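# Cap the marker and leave it on the desk

## Task

Press the cap completely onto the marker until it is fully seated, with the capped marker resting on the desk. Then release it and move the robot away. The robot must not topple or finish leaning, and the result only counts if it stays in place without the robot holding it.

## Robot and tools

ROBOT. The LinearBot has an omnidirectional wheeled base and a column roughly 1.75 m tall. A carriage rides up and down this column over 1.0 m (lift_m) and carries two identical six-joint arms, each with a two-finger gripper. Each arm base sits about 0.57 m + lift_m above the floor, and some carriage parts extend about 0.15 m below that. A hand reaches up to 0.78 m from its shoulder but only about 0.38 m below its arm base. A hand is about 0.16 m long and 0.1 m wide, or 0.14 m when open. The parked pose for joints 1 to 6 is 0, 0.05, 0.05, 1.45, 0, 0. With both arms parked the robot measures about 0.95 m wide by 0.7 m long.

CAMERAS. carriage_camera is fixed on the carriage, faces forward and tilts about 20 degrees down. left_wrist_camera and right_wrist_camera look out past the fingertips. All images are 896x504 pixels. The calibration gives intrinsics and camera-from-base transforms for scene 1's start, with small errors. Wrist camera poses are worked out from the joint readings, so they get less accurate when the arm is extended.

FRAMES. Base frame: origin on the floor below the base centre, x forward, y left, z up. The left_hand and right_hand readings are given in this frame. Each is the midpoint between that gripper's pads, and quat_wxyz gives its orientation. The hand's z axis runs along the fingers, and the fingers open along its y axis. A hand pointing straight up with joints 1, 5 and 6 at zero reads (1, 0, 0, 0). The odometry frame is the base frame as it was at the start of the scene. base_odometry comes from wheel rotation only, so any slip is counted as travel. Heading runs from -3.142 to 3.142 and increases to the left.

execute_actions. Arguments: actions, a list holding one action or none, and cameras, a list of camera names or "all". Leaving cameras out, or passing null or ["all"], returns every camera; [] returns none. An empty actions list only reports state and images. An action may contain "base", "joints" or both, and its motions start together.
- base: a relative move from where the base last measured itself, with exactly one key. translate_m moves forward (positive) in metres, -2 to 2. strafe_m moves left (positive) in metres, -2 to 2. rotate_rad turns counter-clockwise (positive) in radians, -6.3 to 6.3.
- joints: a single object keyed by joint name that covers both arms and the lift. Each value is an absolute target, not an offset. lift_m: 0 to 1 m. Arm joints, the same for left_ and right_: joint1_rad -2.617 to 3.054, vertical swivel, 0 forward, positive to the left. joint2_rad 0 to 3.141, shoulder: 0 upper arm back and level, 1.57 vertical, 3.14 forward and level. joint3_rad 0 to 3.141, elbow: 0 folded, 3.14 straight. joint4_rad -1.57 to 1.57, wrist pitch: 0 in line with the forearm, positive lifts the fingertips. joint5_rad -1.57 to 1.57, wrist yaw: positive swings the fingertips to the right, opposite to joint1. joint6_rad -2.094 to 2.094, roll about the finger axis: positive is clockwise seen from the forearm. gripper_m 0 to 0.093, the pad gap in metres.
No action runs longer than 15 s. Joints or base left out of an action may keep driving toward their earlier targets. An unknown key or an out-of-range value rejects the whole call and nothing moves. If a result reports a stop, the rest of the execute_actions, wait and finished_scene calls in the same reply are skipped.

wait(seconds, 0 to 10) commands nothing and returns state and images. zoom_image(camera, region=[x0, y0, x1, y1] in pixels of that camera's latest full image, origin at top-left, at most 504x504) returns a close-up. read_manual(section, default "licences") returns licence text only. finished_scene(scene = current scene number) ends the scene permanently and reports success, so call it only when the capped marker is stable on the desk and the grippers have released it.

RESULTS. base_status and joint_status show how each commanded motion ended. "done": the target was reached; for the base it means the wheels turned as commanded even if they slipped, and a move of a millimetre or two can report done while falling short. "off_target": the motion stopped short and may still be pushing. A holding gripper usually shows this. "contact_stop" or "time_out": the old target is dropped and the part holds where it stopped. "joint command not followed" (often followed by "cause:") or "not_followed": the arm's targets were held back, usually because the arm would come too close to itself or the other arm. Those targets may be retried later. To free an arm, first move only the blocked arm clear, then the other one in a separate action. on_its_own covers what the call did not command, and "held at" there is a target, not a position. motor_effort gives percentages, with the peak of the last action in brackets. These readings are noisy and biased. If lift effort keeps falling while the lift descends, a hand is resting on something. A high drive_wheels value at rest means the base is pressing on something. Joint torque lists also contain offsets and friction. "ARM HIT" means an arm struck the robot. MOTOR HOT appears at 75 °C. OVER-TEMPERATURE FAULT means the arm was stopped: at 90 °C for 10 s, and at 100 °C the arm goes limp and falls. After such a stop, affected keys read "limit_stop_at_motor_heat" and need their targets sent again. Extended or loaded arms heat up even while you are thinking.

CAUTIONS. The hand readings drift from the truth, more so at long reach. Under about 1 kg a level hand droops 10 to 17 cm. Each gripper pad pushes with about 45 to 60 N. Arms have no contact stop: a blocked arm keeps pushing and snaps to its target once free. Base contact stops come late, and the base can travel about 0.3 m further after an arm touches something. After a blocked drive, reverse about 0.2 m, or turn back, and repeat if needed. Never drive backward into a table edge, because the column can catch on it and tip the robot. Tipping risk rises with a high carriage, outstretched arms, loads, pulling, or sudden stops. Only the images reveal a lean. Do not let the arms strike or press on each other. Avoid dropping things, slamming, or shoving hard.

Each tool is called after "Request:" by a JSON object that holds its "op" and its "data", one argument or row to a line.

## Session

Request:
{"op": "execute_actions", "data": {
  "actions": []
}}

Scene clock: 0.00 s.
Joint torques (N m, as the arm reports them, + toward a larger angle): no reading
base_odometry: x=+0.000 y=+0.000 heading=+0.000 (m, m, rad; odometry frame)
base_status: not commanded
joint_positions: lift_m=+0.297 left_joint1_rad=-0.016 left_joint2_rad=+0.061 left_joint3_rad=+0.067 left_joint4_rad=+1.437 left_joint5_rad=-0.039 left_joint6_rad=-0.037 left_gripper_m=+0.095 right_joint1_rad=+0.007 right_joint2_rad=+0.043 right_joint3_rad=+0.027 right_joint4_rad=+1.417 right_joint5_rad=-0.019 right_joint6_rad=-0.014 right_gripper_m=+0.094
joint_status: not commanded
motor_effort: lift_m=+32 drive_wheels=+1 (%)
left_hand: x=+0.2922 y=+0.3176 z=+1.2776 quat_wxyz=(+0.997, -0.020, +0.064, -0.025) (m; base frame)
right_hand: x=+0.3033 y=-0.3078 z=+1.2659 quat_wxyz=(+0.996, -0.010, +0.085, -0.003) (m; base frame)
pictures: carriage_camera, left_wrist_camera, right_wrist_camera
Images, in order (width x height): carriage_camera 896x504, left_wrist_camera 896x504, right_wrist_camera 896x504.

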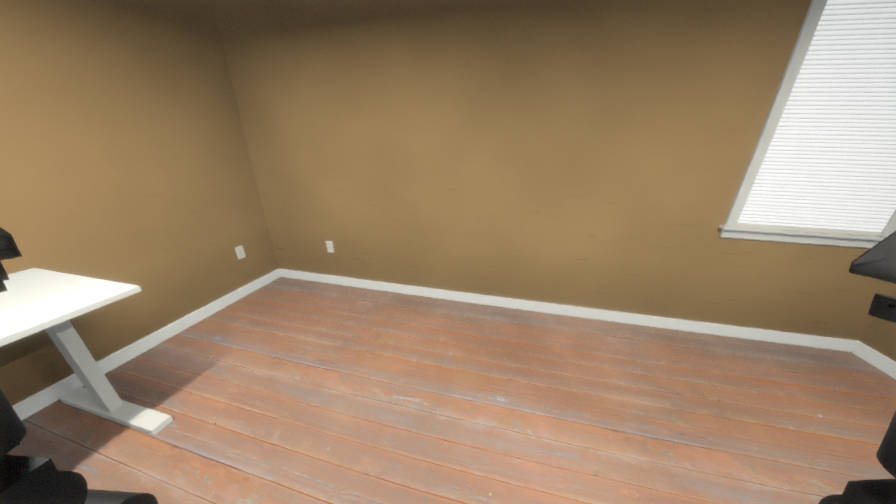

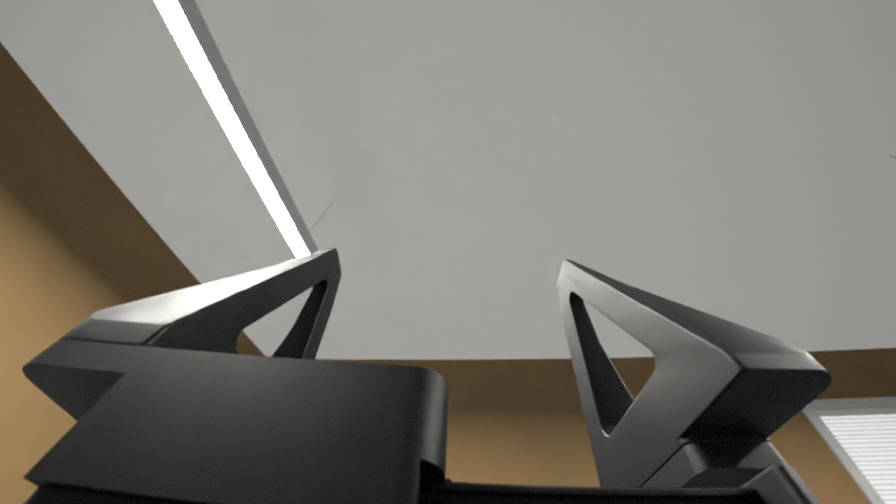

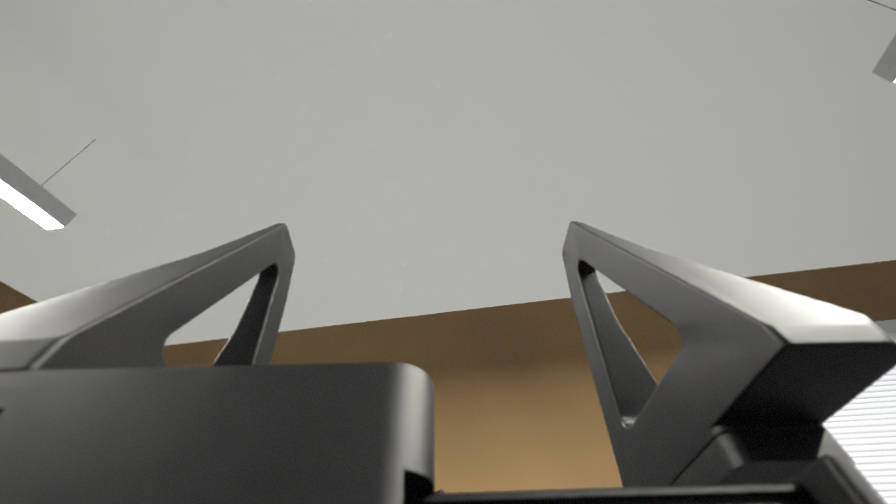

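Request:
{"op": "execute_actions", "data": {
  "actions": [
    {"base":{"rotate_rad":1.28}}
  ],
  "cameras": ["carriage_camera"]
}}

Scene clock: 3.70 s.
Joint torques (N m, as the arm reports them, + toward a larger angle): left_arm=[-0.49  4.23  7.34 -0.21 -0.08 -0.01] | right_arm=[ 0.05  4.64  7.14 -0.01  0.02  0.1 ]
base_odometry: x=+0.000 y=+0.000 heading=+1.280 (m, m, rad; odometry frame)
base_status: done
joint_positions: lift_m=+0.297 left_joint1_rad=-0.016 left_joint2_rad=+0.061 left_joint3_rad=+0.067 left_joint4_rad=+1.437 left_joint5_rad=-0.039 left_joint6_rad=-0.037 left_gripper_m=+0.095 right_joint1_rad=+0.007 right_joint2_rad=+0.043 right_joint3_rad=+0.027 right_joint4_rad=+1.417 right_joint5_rad=-0.019 right_joint6_rad=-0.014 right_gripper_m=+0.094
joint_status: not commanded
motor_effort: lift_m=+31(31) drive_wheels=+3(10) (%)
left_hand: x=+0.2922 y=+0.3176 z=+1.2776 quat_wxyz=(+0.997, -0.020, +0.064, -0.025) (m; base frame)
right_hand: x=+0.3034 y=-0.3078 z=+1.2659 quat_wxyz=(+0.996, -0.010, +0.085, -0.003) (m; base frame)
pictures: carriage_camera
Images, in order (width x height): carriage_camera 896x504.

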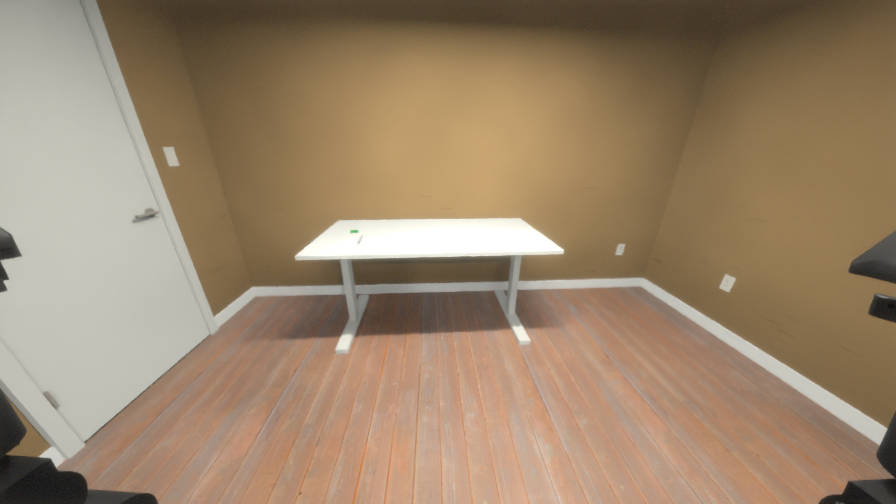

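Request:
{"op": "execute_actions", "data": {
  "actions": [
    {"base":{"strafe_m":0.6}}
  ],
  "cameras": []
}}

Request:
{"op": "execute_actions", "data": {
  "actions": [
    {"base":{"translate_m":1.0},"joints":{"lift_m":0.4}}
  ],
  "cameras": ["carriage_camera"]
}}

Request:
{"op": "zoom_image", "data": {
  "camera": "carriage_camera",
  "region": [330,280,570,460]
}}

Scene clock: 8.73 s.
Joint torques (N m, as the arm reports them, + toward a larger angle): left_arm=[-0.47  4.34  7.25 -0.23 -0.08  0.  ] | right_arm=[0.05 4.65 7.11 0.02 0.05 0.09]
base_odometry: x=-0.575 y=+0.172 heading=+1.280 (m, m, rad; odometry frame)
base_status: done
joint_positions: lift_m=+0.297 left_joint1_rad=-0.016 left_joint2_rad=+0.061 left_joint3_rad=+0.067 left_joint4_rad=+1.437 left_joint5_rad=-0.039 left_joint6_rad=-0.037 left_gripper_m=+0.095 right_joint1_rad=+0.007 right_joint2_rad=+0.043 right_joint3_rad=+0.027 right_joint4_rad=+1.417 right_joint5_rad=-0.019 right_joint6_rad=-0.014 right_gripper_m=+0.094
joint_status: not commanded
motor_effort: lift_m=+31(32) drive_wheels=-4(12) (%)
left_hand: x=+0.2922 y=+0.3176 z=+1.2776 quat_wxyz=(+0.997, -0.020, +0.064, -0.025) (m; base frame)
right_hand: x=+0.3034 y=-0.3078 z=+1.2659 quat_wxyz=(+0.996, -0.010, +0.085, -0.003) (m; base frame)
pictures: none
No camera images: the call's "cameras" was empty. Leave "cameras" out to get every camera's image.

Scene clock: 13.10 s.
Joint torques (N m, as the arm reports them, + toward a larger angle): left_arm=[-0.42  4.29  7.27 -0.19 -0.06  0.  ] | right_arm=[0.02 4.62 7.08 0.   0.04 0.09]
base_odometry: x=-0.289 y=+1.130 heading=+1.281 (m, m, rad; odometry frame)
base_status: done
joint_positions: lift_m=+0.400 left_joint1_rad=-0.016 left_joint2_rad=+0.061 left_joint3_rad=+0.067 left_joint4_rad=+1.436 left_joint5_rad=-0.039 left_joint6_rad=-0.037 left_gripper_m=+0.095 right_joint1_rad=+0.007 right_joint2_rad=+0.043 right_joint3_rad=+0.027 right_joint4_rad=+1.416 right_joint5_rad=-0.019 right_joint6_rad=-0.014 right_gripper_m=+0.094
joint_status: all done
motor_effort: lift_m=+32(40) drive_wheels=-4(14) (%)
left_hand: x=+0.2923 y=+0.3176 z=+1.3802 quat_wxyz=(+0.997, -0.020, +0.064, -0.025) (m; base frame)
right_hand: x=+0.3036 y=-0.3078 z=+1.3684 quat_wxyz=(+0.996, -0.010, +0.085, -0.003) (m; base frame)
pictures: carriage_camera
camera_calibration (this result's frames):
carriage_camera: T_world_to_cam=[[0.0198054, -0.999667, 0.0165363, -0.0266153], [-0.358609, -0.0225418, -0.933216, 1.33944], [0.933278, 0.0125526, -0.358936, 0.313075], [0, 0, 0, 1]] pos_world=[0.188675, -0.000343101, 1.3628]
Images, in order (width x height): carriage_camera 896x504.

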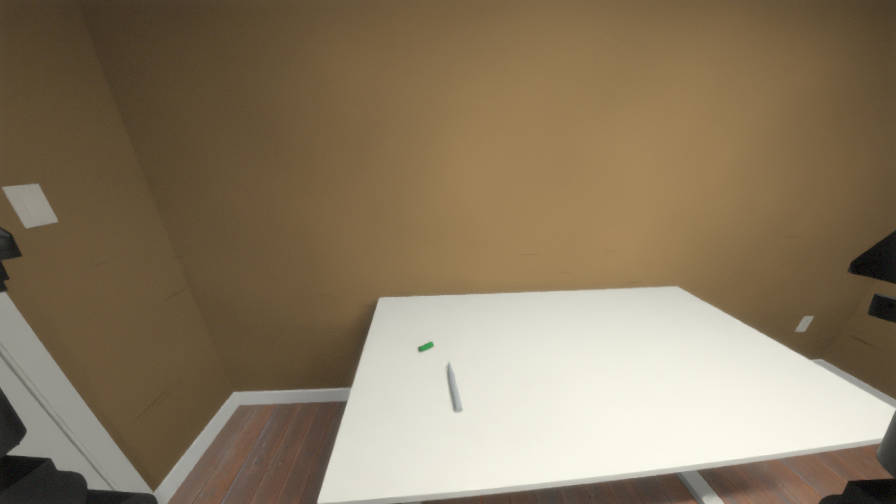

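Region (330, 280, 570, 460) of carriage_camera's 896x504 image, scaled by 2.100, with more detail than that image has; it fills the top 378 rows of this view, and the rest is white.

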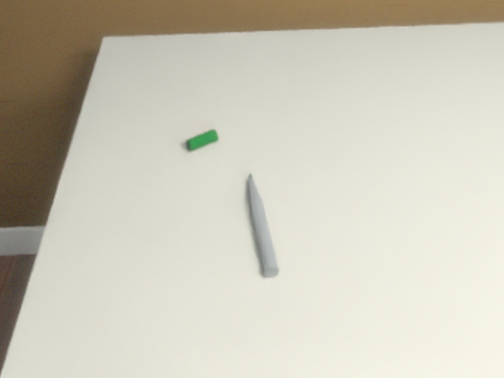

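Request:
{"op": "execute_actions", "data": {
  "actions": [
    {"base":{"strafe_m":0.22},"joints":{"lift_m":0.45,"right_joint1_rad":0.16,"right_joint2_rad":2.328,"right_joint3_rad":0.911,"right_joint4_rad":0.367,"right_gripper_m":0.06}}
  ],
  "cameras": ["carriage_camera","right_wrist_camera"]
}}

Scene clock: 31.73 s.
Joint torques (N m, as the arm reports them, + toward a larger angle): left_arm=[-0.45  4.27  7.29 -0.19 -0.07 -0.01] | right_arm=[  0.46 -11.23   4.51   1.83   0.     0.1 ]
base_odometry: x=-0.500 y=+1.193 heading=+1.281 (m, m, rad; odometry frame)
base_status: done
joint_positions: lift_m=+0.450 left_joint1_rad=-0.016 left_joint2_rad=+0.061 left_joint3_rad=+0.067 left_joint4_rad=+1.436 left_joint5_rad=-0.039 left_joint6_rad=-0.037 left_gripper_m=+0.095 right_joint1_rad=+0.156 right_joint2_rad=+2.318 right_joint3_rad=+0.914 right_joint4_rad=+0.370 right_joint5_rad=-0.019 right_joint6_rad=-0.014 right_gripper_m=+0.060
joint_status: all done
motor_effort: lift_m=+33(41) drive_wheels=-2(10) (%)
left_hand: x=+0.2923 y=+0.3176 z=+1.4301 quat_wxyz=(+0.997, -0.020, +0.064, -0.025) (m; base frame)
right_hand: x=+0.6789 y=-0.2422 z=+0.8596 quat_wxyz=(+0.264, -0.084, +0.960, +0.028) (m; base frame)
pictures: carriage_camera, right_wrist_camera
camera_calibration (this result's frames):
carriage_camera: T_world_to_cam=[[0.0198054, -0.999667, 0.0165363, -0.0274411], [-0.358609, -0.0225418, -0.933216, 1.38604], [0.933278, 0.0125526, -0.358936, 0.331], [0, 0, 0, 1]] pos_world=[0.188675, -0.000343101, 1.41273]
right_wrist_camera: T_world_to_cam=[[0.156817, -0.987466, 0.0178769, -0.365147], [-0.981032, -0.153656, 0.118181, 0.529351], [-0.113953, -0.0360706, -0.992831, 1.04845], [0, 0, 0, 1]] pos_world=[0.696045, -0.241414, 0.984899]
Images, in order (width x height): carriage_camera 896x504, right_wrist_camera 896x504.

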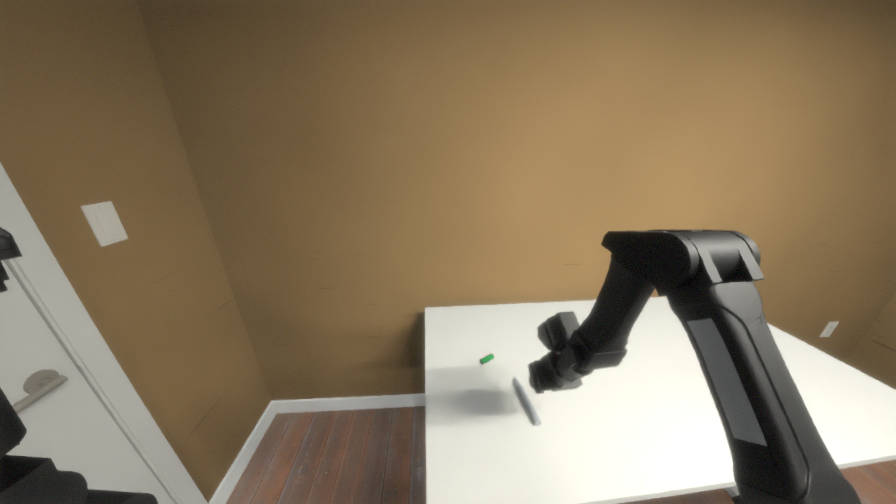

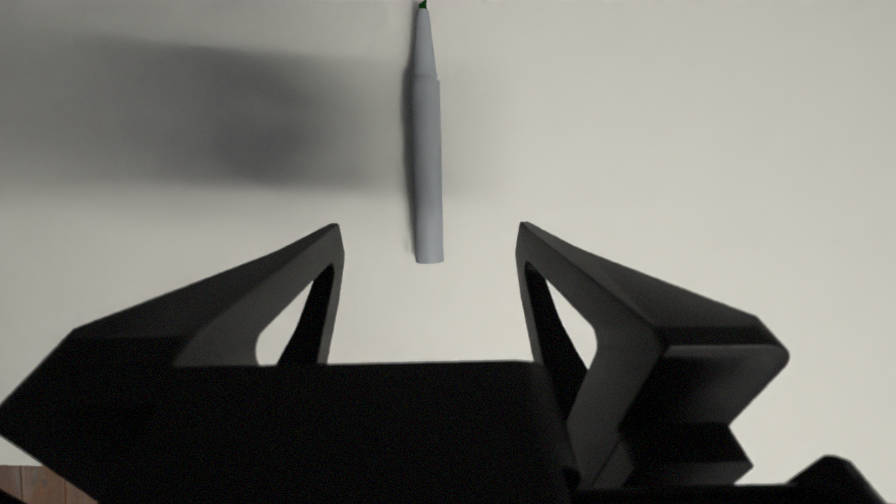

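Well aligned.

Request:
{"op": "execute_actions", "data": {
  "actions": [
    {"joints":{"lift_m":0.365}}
  ],
  "cameras": ["carriage_camera","right_wrist_camera"]
}}

Request:
{"op": "zoom_image", "data": {
  "camera": "carriage_camera",
  "region": [460,300,620,420]
}}

Scene clock: 34.43 s.
Joint torques (N m, as the arm reports them, + toward a larger angle): left_arm=[-0.46  4.32  7.25 -0.19 -0.08 -0.01] | right_arm=[  0.35 -11.35   4.48   1.8    0.01   0.09]
base_odometry: x=-0.500 y=+1.193 heading=+1.281 (m, m, rad; odometry frame)
base_status: not commanded
joint_positions: lift_m=+0.365 left_joint1_rad=-0.016 left_joint2_rad=+0.061 left_joint3_rad=+0.067 left_joint4_rad=+1.436 left_joint5_rad=-0.039 left_joint6_rad=-0.037 left_gripper_m=+0.095 right_joint1_rad=+0.156 right_joint2_rad=+2.319 right_joint3_rad=+0.914 right_joint4_rad=+0.371 right_joint5_rad=-0.019 right_joint6_rad=-0.014 right_gripper_m=+0.060
joint_status: all done
motor_effort: lift_m=+29(29) drive_wheels=-1(1) (%)
left_hand: x=+0.2923 y=+0.3176 z=+1.3454 quat_wxyz=(+0.997, -0.020, +0.064, -0.025) (m; base frame)
right_hand: x=+0.6788 y=-0.2422 z=+0.7744 quat_wxyz=(+0.264, -0.084, +0.961, +0.028) (m; base frame)
pictures: carriage_camera, right_wrist_camera
camera_calibration (this result's frames):
carriage_camera: T_world_to_cam=[[0.0198054, -0.999667, 0.0165363, -0.02604], [-0.358609, -0.0225418, -0.933216, 1.30697], [0.933278, 0.0125526, -0.358936, 0.300587], [0, 0, 0, 1]] pos_world=[0.188675, -0.000343101, 1.328]
right_wrist_camera: T_world_to_cam=[[0.156824, -0.987465, 0.0178762, -0.363627], [-0.980987, -0.153649, 0.11856, 0.538961], [-0.114327, -0.0361294, -0.992786, 0.96404], [0, 0, 0, 1]] pos_world=[0.695955, -0.241428, 0.899687]
Images, in order (width x height): carriage_camera 896x504, right_wrist_camera 896x504.

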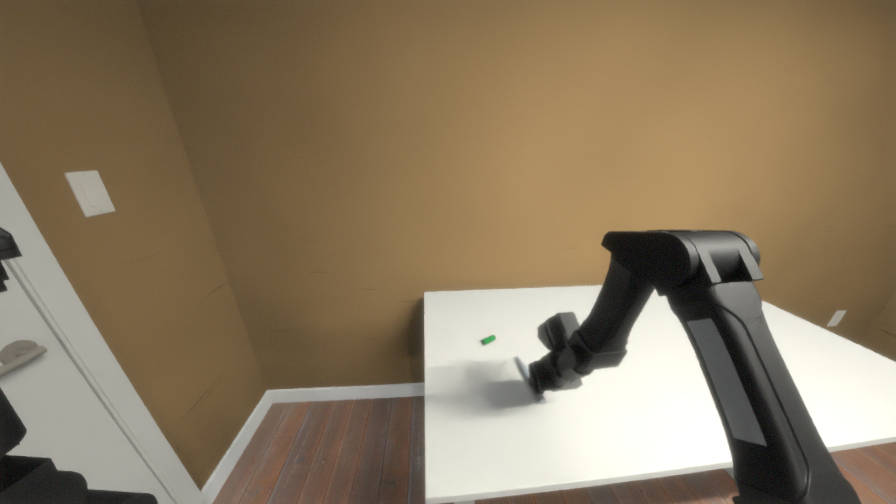

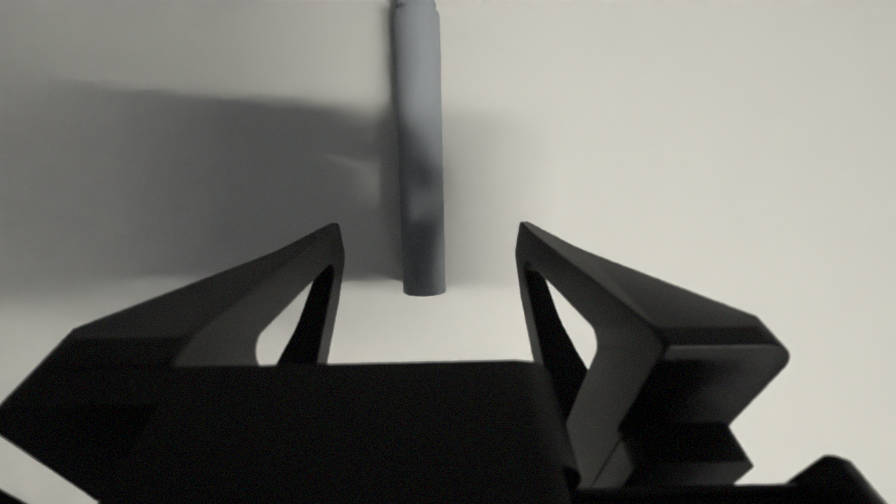

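Region (460, 300, 620, 420) of carriage_camera's 896x504 image, scaled by 3.150, with more detail than that image has; it fills the top 378 rows of this view, and the rest is white.

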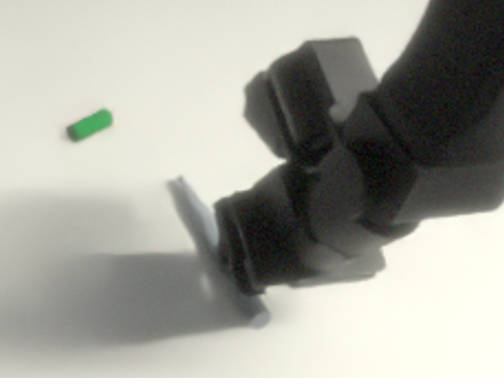

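Request:
{"op": "execute_actions", "data": {
  "actions": [
    {"joints":{"lift_m":0.336}}
  ],
  "cameras": []
}}

Request:
{"op": "execute_actions", "data": {
  "actions": [
    {"joints":{"right_gripper_m":0}}
  ],
  "cameras": ["right_wrist_camera"]
}}

Request:
{"op": "execute_actions", "data": {
  "actions": [
    {"joints":{"lift_m":0.47}}
  ],
  "cameras": []
}}

Request:
{"op": "execute_actions", "data": {
  "actions": [
    {"base":{"strafe_m":-0.22}}
  ],
  "cameras": []
}}

Request:
{"op": "execute_actions", "data": {
  "actions": [
    {"base":{"translate_m":0.22},"joints":{"left_joint1_rad":-0.54,"left_joint2_rad":2.734,"left_joint3_rad":1.793,"left_joint4_rad":-0.63,"left_joint5_rad":0,"left_joint6_rad":0.35,"left_gripper_m":0.06}}
  ]
}}

Scene clock: 38.87 s.
Joint torques (N m, as the arm reports them, + toward a larger angle): left_arm=[-0.46  4.3   7.22 -0.2  -0.07  0.  ] | right_arm=[  0.29 -11.57   4.43   1.8    0.01   0.09]
base_odometry: x=-0.500 y=+1.193 heading=+1.281 (m, m, rad; odometry frame)
base_status: not commanded
joint_positions: lift_m=+0.336 left_joint1_rad=-0.016 left_joint2_rad=+0.061 left_joint3_rad=+0.067 left_joint4_rad=+1.436 left_joint5_rad=-0.039 left_joint6_rad=-0.037 left_gripper_m=+0.095 right_joint1_rad=+0.156 right_joint2_rad=+2.322 right_joint3_rad=+0.914 right_joint4_rad=+0.370 right_joint5_rad=-0.019 right_joint6_rad=-0.014 right_gripper_m=+0.060
joint_status: all done
motor_effort: lift_m=+29(30) drive_wheels=-1(2) (%)
left_hand: x=+0.2923 y=+0.3176 z=+1.3164 quat_wxyz=(+0.997, -0.020, +0.064, -0.025) (m; base frame)
right_hand: x=+0.6780 y=-0.2424 z=+0.7443 quat_wxyz=(+0.262, -0.084, +0.961, +0.028) (m; base frame)
pictures: none
No camera images: the call's "cameras" was empty. Leave "cameras" out to get every camera's image.

Scene clock: 39.53 s.
Joint torques (N m, as the arm reports them, + toward a larger angle): left_arm=[-0.4   4.19  7.3  -0.18 -0.06 -0.01] | right_arm=[  0.37 -10.72   4.3    1.71   0.01   0.09]
base_odometry: x=-0.500 y=+1.193 heading=+1.281 (m, m, rad; odometry frame)
base_status: not commanded
joint_positions: lift_m=+0.336 left_joint1_rad=-0.016 left_joint2_rad=+0.061 left_joint3_rad=+0.067 left_joint4_rad=+1.437 left_joint5_rad=-0.039 left_joint6_rad=-0.037 left_gripper_m=+0.095 right_joint1_rad=+0.156 right_joint2_rad=+2.312 right_joint3_rad=+0.916 right_joint4_rad=+0.383 right_joint5_rad=-0.019 right_joint6_rad=-0.014 right_gripper_m=+0.000
joint_status: all done
motor_effort: lift_m=+29(29) drive_wheels=+1(1) (%)
left_hand: x=+0.2922 y=+0.3176 z=+1.3164 quat_wxyz=(+0.997, -0.020, +0.064, -0.025) (m; base frame)
right_hand: x=+0.6841 y=-0.2412 z=+0.7505 quat_wxyz=(+0.274, -0.084, +0.958, +0.029) (m; base frame)
pictures: right_wrist_camera
camera_calibration (this result's frames):
right_wrist_camera: T_world_to_cam=[[0.156816, -0.987465, 0.0179104, -0.363067], [-0.983243, -0.154387, 0.0969426, 0.564714], [-0.0929624, -0.0328124, -0.995129, 0.928966], [0, 0, 0, 1]] pos_world=[0.698545, -0.24085, 0.876198]
Images, in order (width x height): right_wrist_camera 896x504.

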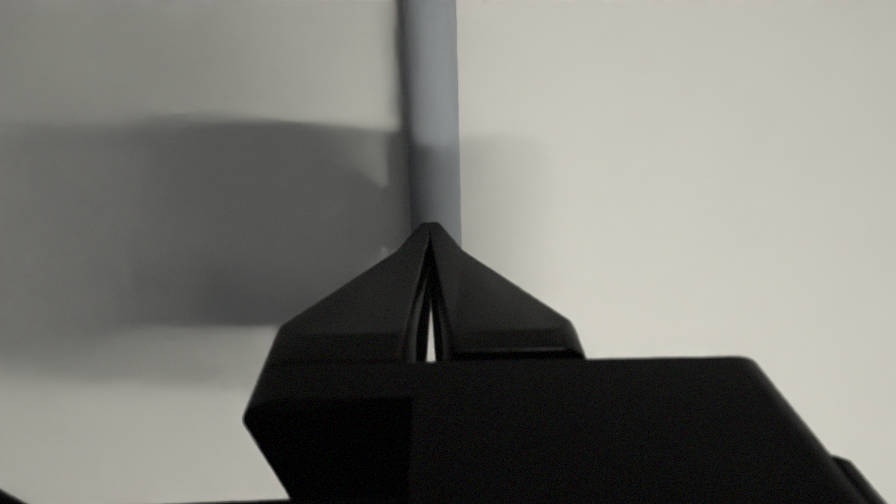

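Scene clock: 40.60 s.
Joint torques (N m, as the arm reports them, + toward a larger angle): left_arm=[-0.5   4.33  7.35 -0.18 -0.06 -0.01] | right_arm=[  0.38 -11.2    4.28   1.75   0.     0.1 ]
base_odometry: x=-0.500 y=+1.193 heading=+1.281 (m, m, rad; odometry frame)
base_status: not commanded
joint_positions: lift_m=+0.470 left_joint1_rad=-0.016 left_joint2_rad=+0.061 left_joint3_rad=+0.067 left_joint4_rad=+1.437 left_joint5_rad=-0.039 left_joint6_rad=-0.037 left_gripper_m=+0.095 right_joint1_rad=+0.156 right_joint2_rad=+2.318 right_joint3_rad=+0.916 right_joint4_rad=+0.376 right_joint5_rad=-0.019 right_joint6_rad=-0.014 right_gripper_m=+0.000
joint_status: all done
motor_effort: lift_m=+32(40) drive_wheels=+1(1) (%)
left_hand: x=+0.2922 y=+0.3176 z=+1.4502 quat_wxyz=(+0.997, -0.020, +0.064, -0.025) (m; base frame)
right_hand: x=+0.6811 y=-0.2417 z=+0.8807 quat_wxyz=(+0.268, -0.085, +0.959, +0.028) (m; base frame)
pictures: none
No camera images: the call's "cameras" was empty. Leave "cameras" out to get every camera's image.

Scene clock: 42.77 s.
Joint torques (N m, as the arm reports them, + toward a larger angle): left_arm=[-0.41  4.27  7.32 -0.19 -0.07  0.  ] | right_arm=[  0.3  -11.3    4.34   1.76  -0.01   0.09]
base_odometry: x=-0.289 y=+1.130 heading=+1.281 (m, m, rad; odometry frame)
base_status: done
joint_positions: lift_m=+0.470 left_joint1_rad=-0.016 left_joint2_rad=+0.061 left_joint3_rad=+0.067 left_joint4_rad=+1.437 left_joint5_rad=-0.039 left_joint6_rad=-0.037 left_gripper_m=+0.095 right_joint1_rad=+0.156 right_joint2_rad=+2.318 right_joint3_rad=+0.916 right_joint4_rad=+0.376 right_joint5_rad=-0.019 right_joint6_rad=-0.014 right_gripper_m=+0.000
joint_status: not commanded
motor_effort: lift_m=+33(32) drive_wheels=-1(8) (%)
left_hand: x=+0.2922 y=+0.3176 z=+1.4502 quat_wxyz=(+0.997, -0.020, +0.064, -0.025) (m; base frame)
right_hand: x=+0.6811 y=-0.2416 z=+0.8807 quat_wxyz=(+0.268, -0.085, +0.959, +0.028) (m; base frame)
pictures: none
No camera images: the call's "cameras" was empty. Leave "cameras" out to get every camera's image.

Scene clock: 45.13 s.
Joint torques (N m, as the arm reports them, + toward a larger angle): left_arm=[ -0.84 -15.59   6.62   0.53  -0.01   0.04] | right_arm=[  0.34 -11.24   4.32   1.75   0.     0.09]
base_odometry: x=-0.226 y=+1.341 heading=+1.280 (m, m, rad; odometry frame)
base_status: done
joint_positions: lift_m=+0.470 left_joint1_rad=-0.533 left_joint2_rad=+2.733 left_joint3_rad=+1.793 left_joint4_rad=-0.627 left_joint5_rad=-0.004 left_joint6_rad=+0.345 left_gripper_m=+0.060 right_joint1_rad=+0.156 right_joint2_rad=+2.318 right_joint3_rad=+0.916 right_joint4_rad=+0.375 right_joint5_rad=-0.019 right_joint6_rad=-0.014 right_gripper_m=+0.000
joint_status: all done
motor_effort: lift_m=+33(32) drive_wheels=-3(8) (%)
left_hand: x=+0.6531 y=+0.0801 z=+0.8255 quat_wxyz=(+0.002, +0.425, +0.905, +0.002) (m; base frame)
right_hand: x=+0.6810 y=-0.2416 z=+0.8807 quat_wxyz=(+0.268, -0.085, +0.959, +0.028) (m; base frame)
pictures: carriage_camera, left_wrist_camera, right_wrist_camera
camera_calibration (this result's frames):
carriage_camera: T_world_to_cam=[[0.0198054, -0.999667, 0.0165363, -0.0277725], [-0.358609, -0.0225418, -0.933216, 1.40474], [0.933278, 0.0125526, -0.358936, 0.338192], [0, 0, 0, 1]] pos_world=[0.188675, -0.000343101, 1.43277]
left_wrist_camera: T_world_to_cam=[[-0.754027, -0.65541, -0.0433679, 0.585242], [-0.572137, 0.622923, 0.533504, -0.105633], [-0.322649, 0.427089, -0.844685, 0.996066], [0, 0, 0, 1]] pos_world=[0.702232, 0.0239659, 0.923098]
right_wrist_camera: T_world_to_cam=[[0.157436, -0.987367, 0.0178898, -0.365611], [-0.981776, -0.15454, 0.110602, 0.535929], [-0.10644, -0.0349764, -0.993704, 1.06559], [0, 0, 0, 1]] pos_world=[0.697144, -0.240899, 1.00615]
Images, in order (width x height): carriage_camera 896x504, left_wrist_camera 896x504, right_wrist_camera 896x504.

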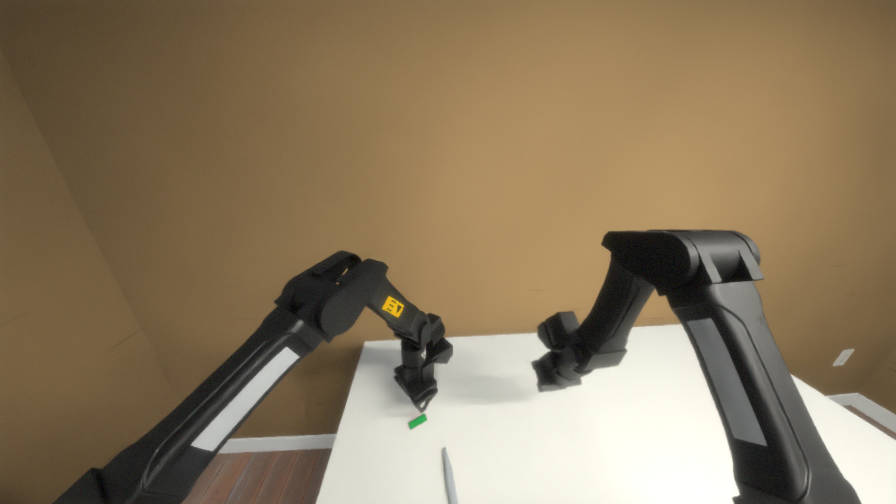

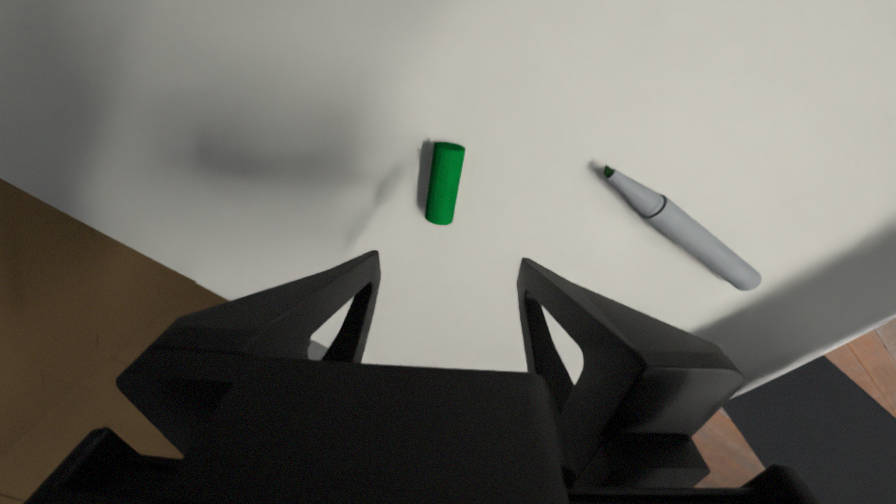

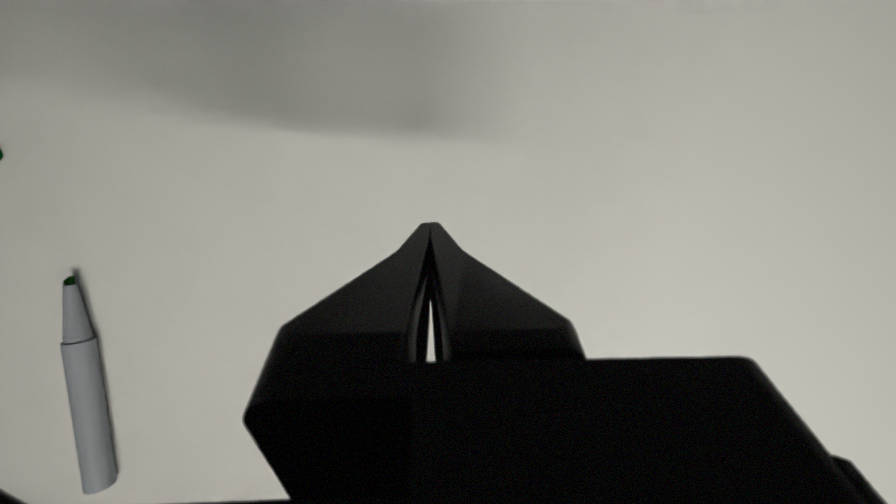

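Request:
{"op": "execute_actions", "data": {
  "actions": [
    {"joints":{"lift_m":0.385,"left_joint6_rad":0.41,"right_gripper_m":0.06}}
  ],
  "cameras": ["left_wrist_camera","carriage_camera"]
}}

Scene clock: 47.60 s.
Joint torques (N m, as the arm reports them, + toward a larger angle): left_arm=[ -0.81 -15.46   6.53   0.55  -0.03   0.01] | right_arm=[  0.28 -11.23   4.23   1.79   0.01   0.09]
base_odometry: x=-0.226 y=+1.341 heading=+1.280 (m, m, rad; odometry frame)
base_status: not commanded
joint_positions: lift_m=+0.385 left_joint1_rad=-0.533 left_joint2_rad=+2.732 left_joint3_rad=+1.793 left_joint4_rad=-0.627 left_joint5_rad=-0.003 left_joint6_rad=+0.406 left_gripper_m=+0.060 right_joint1_rad=+0.156 right_joint2_rad=+2.318 right_joint3_rad=+0.916 right_joint4_rad=+0.372 right_joint5_rad=-0.019 right_joint6_rad=-0.014 right_gripper_m=+0.060
joint_status: all done
motor_effort: lift_m=+30(29) drive_wheels=-3(3) (%)
left_hand: x=+0.6531 y=+0.0798 z=+0.7410 quat_wxyz=(+0.003, +0.452, +0.892, +0.001) (m; base frame)
right_hand: x=+0.6803 y=-0.2417 z=+0.7954 quat_wxyz=(+0.266, -0.085, +0.960, +0.028) (m; base frame)
pictures: carriage_camera, left_wrist_camera
camera_calibration (this result's frames):
carriage_camera: T_world_to_cam=[[0.0198054, -0.999667, 0.0165363, -0.0263705], [-0.358609, -0.0225418, -0.933216, 1.32562], [0.933278, 0.0125526, -0.358936, 0.30776], [0, 0, 0, 1]] pos_world=[0.188675, -0.000343101, 1.34799]
left_wrist_camera: T_world_to_cam=[[-0.792154, -0.608831, -0.0426181, 0.602062], [-0.533399, 0.656689, 0.533146, -0.0881473], [-0.296609, 0.445066, -0.844949, 0.906593], [0, 0, 0, 1]] pos_world=[0.698812, 0.0209451, 0.838679]
Images, in order (width x height): carriage_camera 896x504, left_wrist_camera 896x504.

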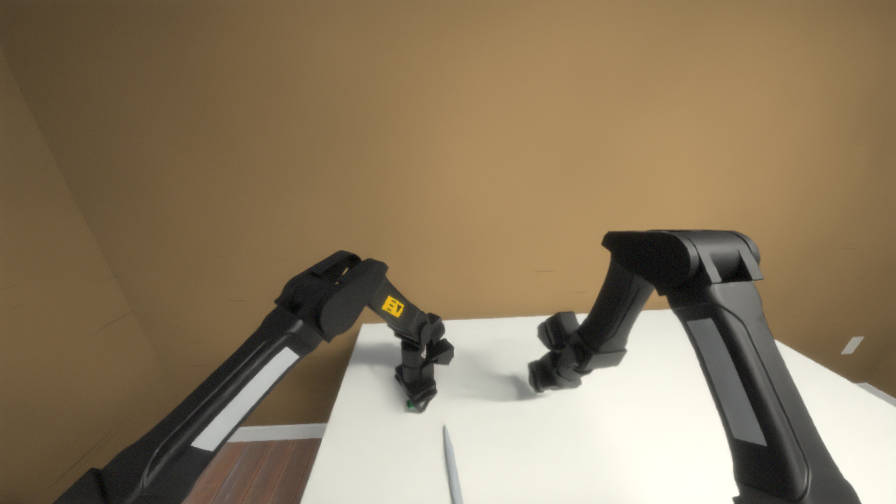

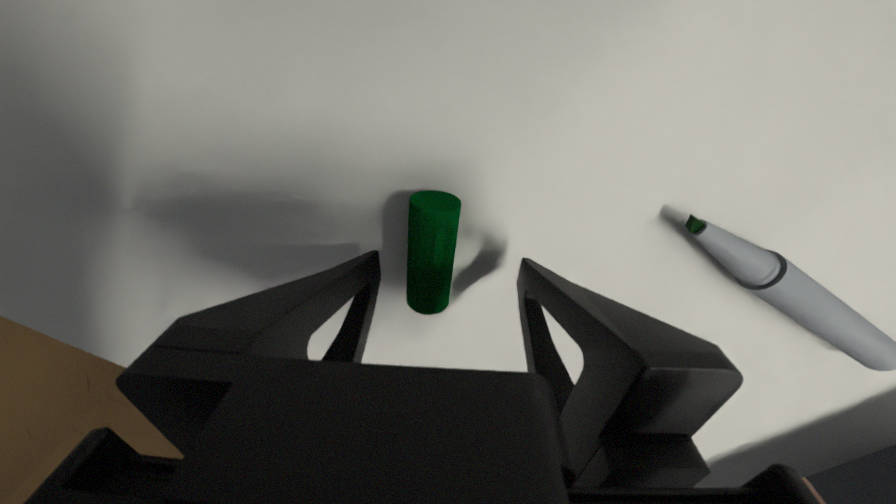

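Request:
{"op": "execute_actions", "data": {
  "actions": [
    {"joints":{"lift_m":0.376}}
  ],
  "cameras": []
}}

Request:
{"op": "execute_actions", "data": {
  "actions": [
    {"joints":{"left_gripper_m":0}}
  ],
  "cameras": ["left_wrist_camera"]
}}

Scene clock: 49.33 s.
Joint torques (N m, as the arm reports them, + toward a larger angle): left_arm=[ -0.99 -15.49   6.53   0.49  -0.06   0.02] | right_arm=[  0.35 -11.58   4.28   1.79   0.01   0.09]
base_odometry: x=-0.226 y=+1.341 heading=+1.280 (m, m, rad; odometry frame)
base_status: not commanded
joint_positions: lift_m=+0.376 left_joint1_rad=-0.533 left_joint2_rad=+2.733 left_joint3_rad=+1.793 left_joint4_rad=-0.627 left_joint5_rad=-0.003 left_joint6_rad=+0.406 left_gripper_m=+0.060 right_joint1_rad=+0.156 right_joint2_rad=+2.322 right_joint3_rad=+0.916 right_joint4_rad=+0.371 right_joint5_rad=-0.019 right_joint6_rad=-0.014 right_gripper_m=+0.060
joint_status: all done
motor_effort: lift_m=+30(30) drive_wheels=-3(4) (%)
left_hand: x=+0.6527 y=+0.0800 z=+0.7315 quat_wxyz=(+0.002, +0.452, +0.892, +0.001) (m; base frame)
right_hand: x=+0.6792 y=-0.2419 z=+0.7849 quat_wxyz=(+0.264, -0.085, +0.960, +0.028) (m; base frame)
pictures: none
No camera images: the call's "cameras" was empty. Leave "cameras" out to get every camera's image.

Scene clock: 49.97 s.
Joint torques (N m, as the arm reports them, + toward a larger angle): left_arm=[ -0.85 -15.64   6.59   0.51  -0.03   0.02] | right_arm=[  0.28 -11.54   4.27   1.79   0.     0.09]
base_odometry: x=-0.226 y=+1.341 heading=+1.280 (m, m, rad; odometry frame)
base_status: not commanded
joint_positions: lift_m=+0.376 left_joint1_rad=-0.533 left_joint2_rad=+2.733 left_joint3_rad=+1.793 left_joint4_rad=-0.627 left_joint5_rad=-0.003 left_joint6_rad=+0.406 left_gripper_m=+0.019 right_joint1_rad=+0.156 right_joint2_rad=+2.322 right_joint3_rad=+0.916 right_joint4_rad=+0.371 right_joint5_rad=-0.019 right_joint6_rad=-0.014 right_gripper_m=+0.060
joint_status: left_gripper_m off_target (ended at +0.019, target +0.000)
motor_effort: lift_m=+30(29) drive_wheels=+2(2) (%)
left_hand: x=+0.6526 y=+0.0800 z=+0.7313 quat_wxyz=(+0.002, +0.452, +0.892, +0.001) (m; base frame)
right_hand: x=+0.6792 y=-0.2419 z=+0.7849 quat_wxyz=(+0.264, -0.085, +0.960, +0.028) (m; base frame)
pictures: left_wrist_camera
camera_calibration (this result's frames):
left_wrist_camera: T_world_to_cam=[[-0.792451, -0.608508, -0.0416962, 0.60091], [-0.532343, 0.656654, 0.534244, -0.0848346], [-0.297712, 0.445559, -0.844301, 0.89843], [0, 0, 0, 1]] pos_world=[0.698504, 0.0210625, 0.828923]
Images, in order (width x height): left_wrist_camera 896x504.

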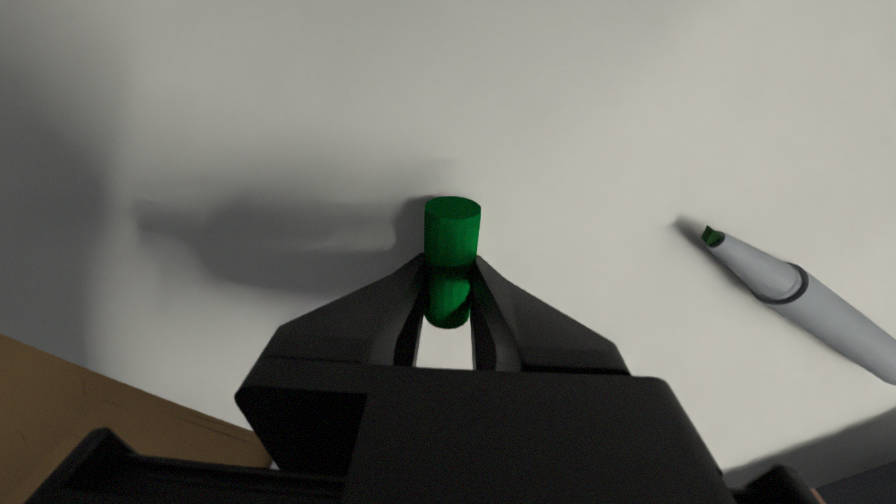

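Request:
{"op": "execute_actions", "data": {
  "actions": [
    {"base":{"strafe_m":0.22},"joints":{"left_joint2_rad":2.3,"left_joint3_rad":1.426,"left_joint4_rad":-0.7}}
  ],
  "cameras": []
}}

Request:
{"op": "execute_actions", "data": {
  "actions": [
    {"base":{"translate_m":-0.22},"joints":{"left_joint1_rad":-0.382,"left_joint6_rad":-1.282}}
  ],
  "cameras": ["right_wrist_camera"]
}}

Request:
{"op": "execute_actions", "data": {
  "actions": [
    {"joints":{"lift_m":0.323}}
  ],
  "cameras": []
}}

Request:
{"op": "execute_actions", "data": {
  "actions": [
    {"joints":{"right_gripper_m":0}}
  ]
}}

Scene clock: 55.37 s.
Joint torques (N m, as the arm reports them, + toward a larger angle): left_arm=[ -0.71 -13.14   5.34   0.51  -0.04   0.02] | right_arm=[  0.18 -11.6    4.3    1.8    0.     0.1 ]
base_odometry: x=-0.437 y=+1.404 heading=+1.280 (m, m, rad; odometry frame)
base_status: done
joint_positions: lift_m=+0.376 left_joint1_rad=-0.536 left_joint2_rad=+2.296 left_joint3_rad=+1.443 left_joint4_rad=-0.692 left_joint5_rad=-0.002 left_joint6_rad=+0.406 left_gripper_m=+0.019 right_joint1_rad=+0.158 right_joint2_rad=+2.322 right_joint3_rad=+0.916 right_joint4_rad=+0.371 right_joint5_rad=-0.019 right_joint6_rad=-0.014 right_gripper_m=+0.060
joint_status: all done
motor_effort: lift_m=+30(29) drive_wheels=-2(3) (%)
left_hand: x=+0.6104 y=+0.1036 z=+0.8417 quat_wxyz=(+0.013, +0.454, +0.891, +0.000) (m; base frame)
right_hand: x=+0.6791 y=-0.2412 z=+0.7849 quat_wxyz=(+0.264, -0.086, +0.960, +0.028) (m; base frame)
pictures: none
No camera images: the call's "cameras" was empty. Leave "cameras" out to get every camera's image.

Scene clock: 57.53 s.
Joint torques (N m, as the arm reports them, + toward a larger angle): left_arm=[ -1.04 -12.91   5.24   0.43  -0.14  -0.05] | right_arm=[  0.19 -11.45   4.37   1.78   0.     0.08]
base_odometry: x=-0.500 y=+1.194 heading=+1.280 (m, m, rad; odometry frame)
base_status: done
joint_positions: lift_m=+0.376 left_joint1_rad=-0.373 left_joint2_rad=+2.296 left_joint3_rad=+1.443 left_joint4_rad=-0.694 left_joint5_rad=-0.003 left_joint6_rad=-1.278 left_gripper_m=+0.019 right_joint1_rad=+0.158 right_joint2_rad=+2.322 right_joint3_rad=+0.916 right_joint4_rad=+0.371 right_joint5_rad=-0.019 right_joint6_rad=-0.014 right_gripper_m=+0.060
joint_status: all done
motor_effort: lift_m=+30(30) drive_wheels=-2(13) (%)
left_hand: x=+0.6392 y=+0.1635 z=+0.8417 quat_wxyz=(+0.009, -0.438, +0.899, -0.008) (m; base frame)
right_hand: x=+0.6791 y=-0.2412 z=+0.7849 quat_wxyz=(+0.264, -0.086, +0.960, +0.028) (m; base frame)
pictures: right_wrist_camera
camera_calibration (this result's frames):
right_wrist_camera: T_world_to_cam=[[0.159084, -0.987103, 0.0178762, -0.364291], [-0.980633, -0.155894, 0.11856, 0.537355], [-0.114244, -0.0363909, -0.992786, 0.974492], [0, 0, 0, 1]] pos_world=[0.696231, -0.24036, 0.910266]
Images, in order (width x height): right_wrist_camera 896x504.

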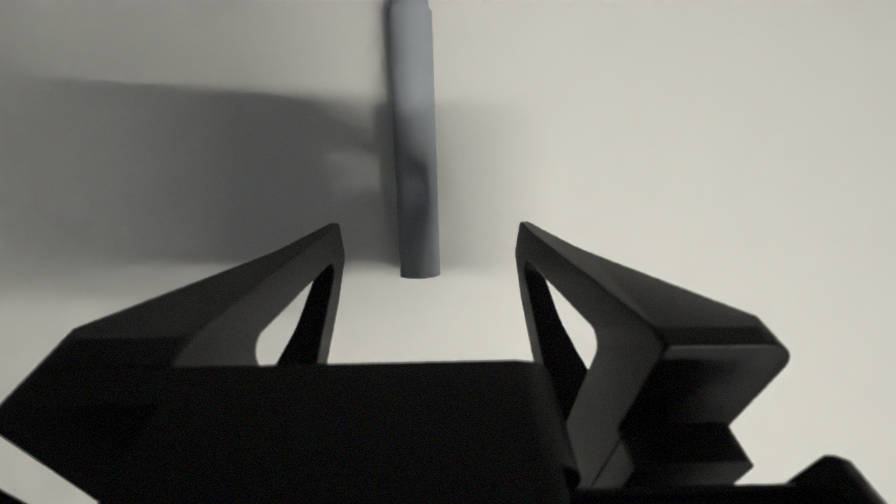

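Scene clock: 58.27 s.
Joint torques (N m, as the arm reports them, + toward a larger angle): left_arm=[ -1.03 -13.19   6.03   0.48  -0.17  -0.05] | right_arm=[  0.25 -11.6    4.28   1.7   -0.01   0.09]
base_odometry: x=-0.500 y=+1.194 heading=+1.280 (m, m, rad; odometry frame)
base_status: not commanded
joint_positions: lift_m=+0.323 left_joint1_rad=-0.373 left_joint2_rad=+2.299 left_joint3_rad=+1.435 left_joint4_rad=-0.696 left_joint5_rad=-0.002 left_joint6_rad=-1.278 left_gripper_m=+0.019 right_joint1_rad=+0.158 right_joint2_rad=+2.323 right_joint3_rad=+0.916 right_joint4_rad=+0.377 right_joint5_rad=-0.018 right_joint6_rad=-0.015 right_gripper_m=+0.060
joint_status: all done
motor_effort: lift_m=+29(30) drive_wheels=-1(2) (%)
left_hand: x=+0.6349 y=+0.1650 z=+0.7857 quat_wxyz=(+0.004, -0.438, +0.899, -0.003) (m; base frame)
right_hand: x=+0.6801 y=-0.2413 z=+0.7323 quat_wxyz=(+0.266, -0.086, +0.960, +0.028) (m; base frame)
pictures: none
No camera images: the call's "cameras" was empty. Leave "cameras" out to get every camera's image.

Scene clock: 58.90 s.
Joint torques (N m, as the arm reports them, + toward a larger angle): left_arm=[ -1.02 -13.23   5.99   0.45  -0.13  -0.06] | right_arm=[  0.17 -11.63   4.24   1.74  -0.01   0.09]
base_odometry: x=-0.500 y=+1.194 heading=+1.280 (m, m, rad; odometry frame)
base_status: not commanded
joint_positions: lift_m=+0.323 left_joint1_rad=-0.373 left_joint2_rad=+2.299 left_joint3_rad=+1.435 left_joint4_rad=-0.696 left_joint5_rad=-0.002 left_joint6_rad=-1.278 left_gripper_m=+0.019 right_joint1_rad=+0.158 right_joint2_rad=+2.323 right_joint3_rad=+0.916 right_joint4_rad=+0.377 right_joint5_rad=-0.017 right_joint6_rad=-0.014 right_gripper_m=+0.017
joint_status: right_gripper_m off_target (ended at +0.017, target +0.000)
motor_effort: lift_m=+28(29) drive_wheels=-1(1) (%)
left_hand: x=+0.6349 y=+0.1650 z=+0.7857 quat_wxyz=(+0.004, -0.438, +0.899, -0.003) (m; base frame)
right_hand: x=+0.6801 y=-0.2413 z=+0.7323 quat_wxyz=(+0.266, -0.085, +0.960, +0.028) (m; base frame)
pictures: carriage_camera, left_wrist_camera, right_wrist_camera
camera_calibration (this result's frames):
carriage_camera: T_world_to_cam=[[0.0198054, -0.999667, 0.0165363, -0.0253466], [-0.358609, -0.0225418, -0.933216, 1.26783], [0.933278, 0.0125526, -0.358936, 0.285536], [0, 0, 0, 1]] pos_world=[0.188675, -0.000343101, 1.28607]
left_wrist_camera: T_world_to_cam=[[0.800658, -0.598422, -0.0289565, -0.38231], [-0.494444, -0.687289, 0.532127, 0.0202781], [-0.338338, -0.411734, -0.846169, 1.06987], [0, 0, 0, 1]] pos_world=[0.678102, 0.225655, 0.883427]
right_wrist_camera: T_world_to_cam=[[0.158216, -0.987218, 0.0191922, -0.364016], [-0.981347, -0.155066, 0.113633, 0.548885], [-0.109204, -0.0368128, -0.993337, 0.919239], [0, 0, 0, 1]] pos_world=[0.696625, -0.24041, 0.85773]
Images, in order (width x height): carriage_camera 896x504, left_wrist_camera 896x504, right_wrist_camera 896x504.

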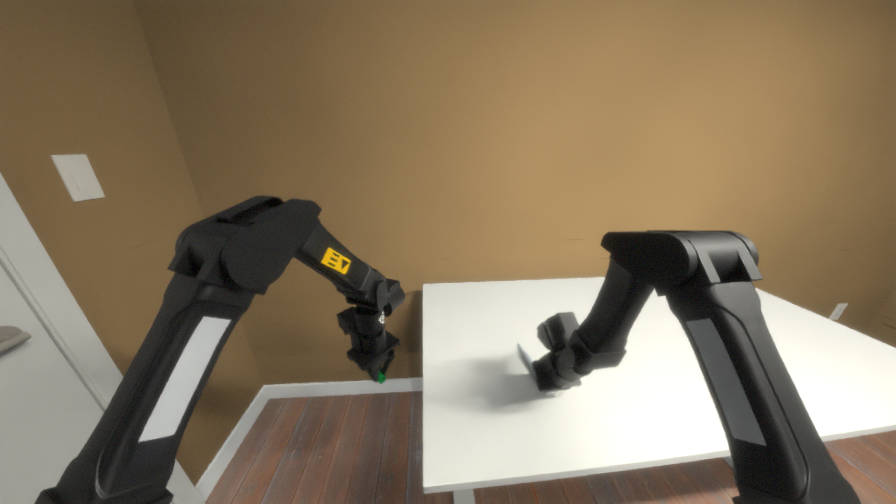

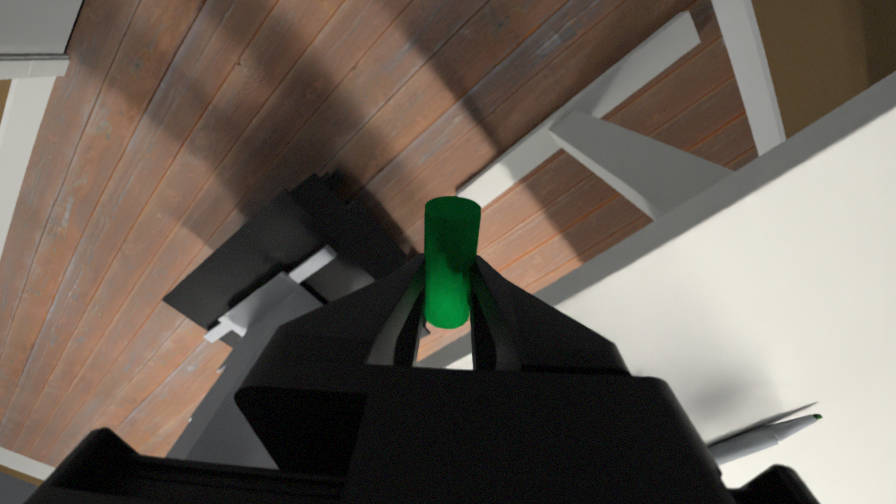

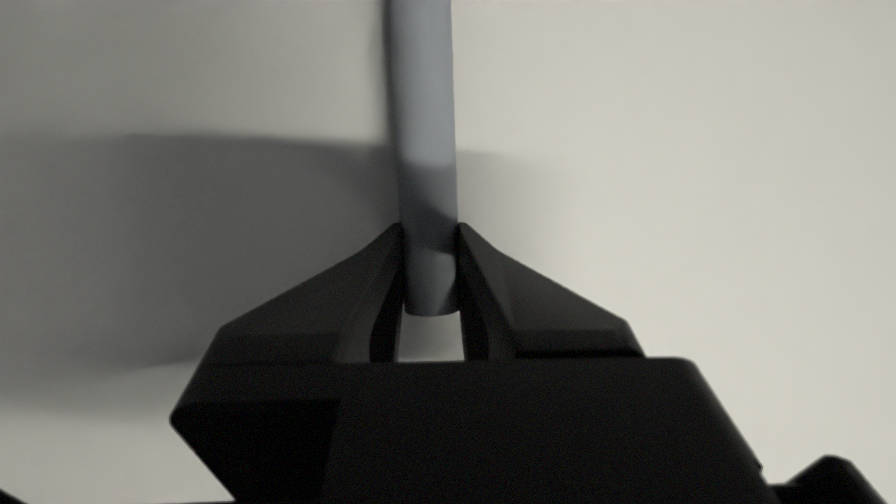

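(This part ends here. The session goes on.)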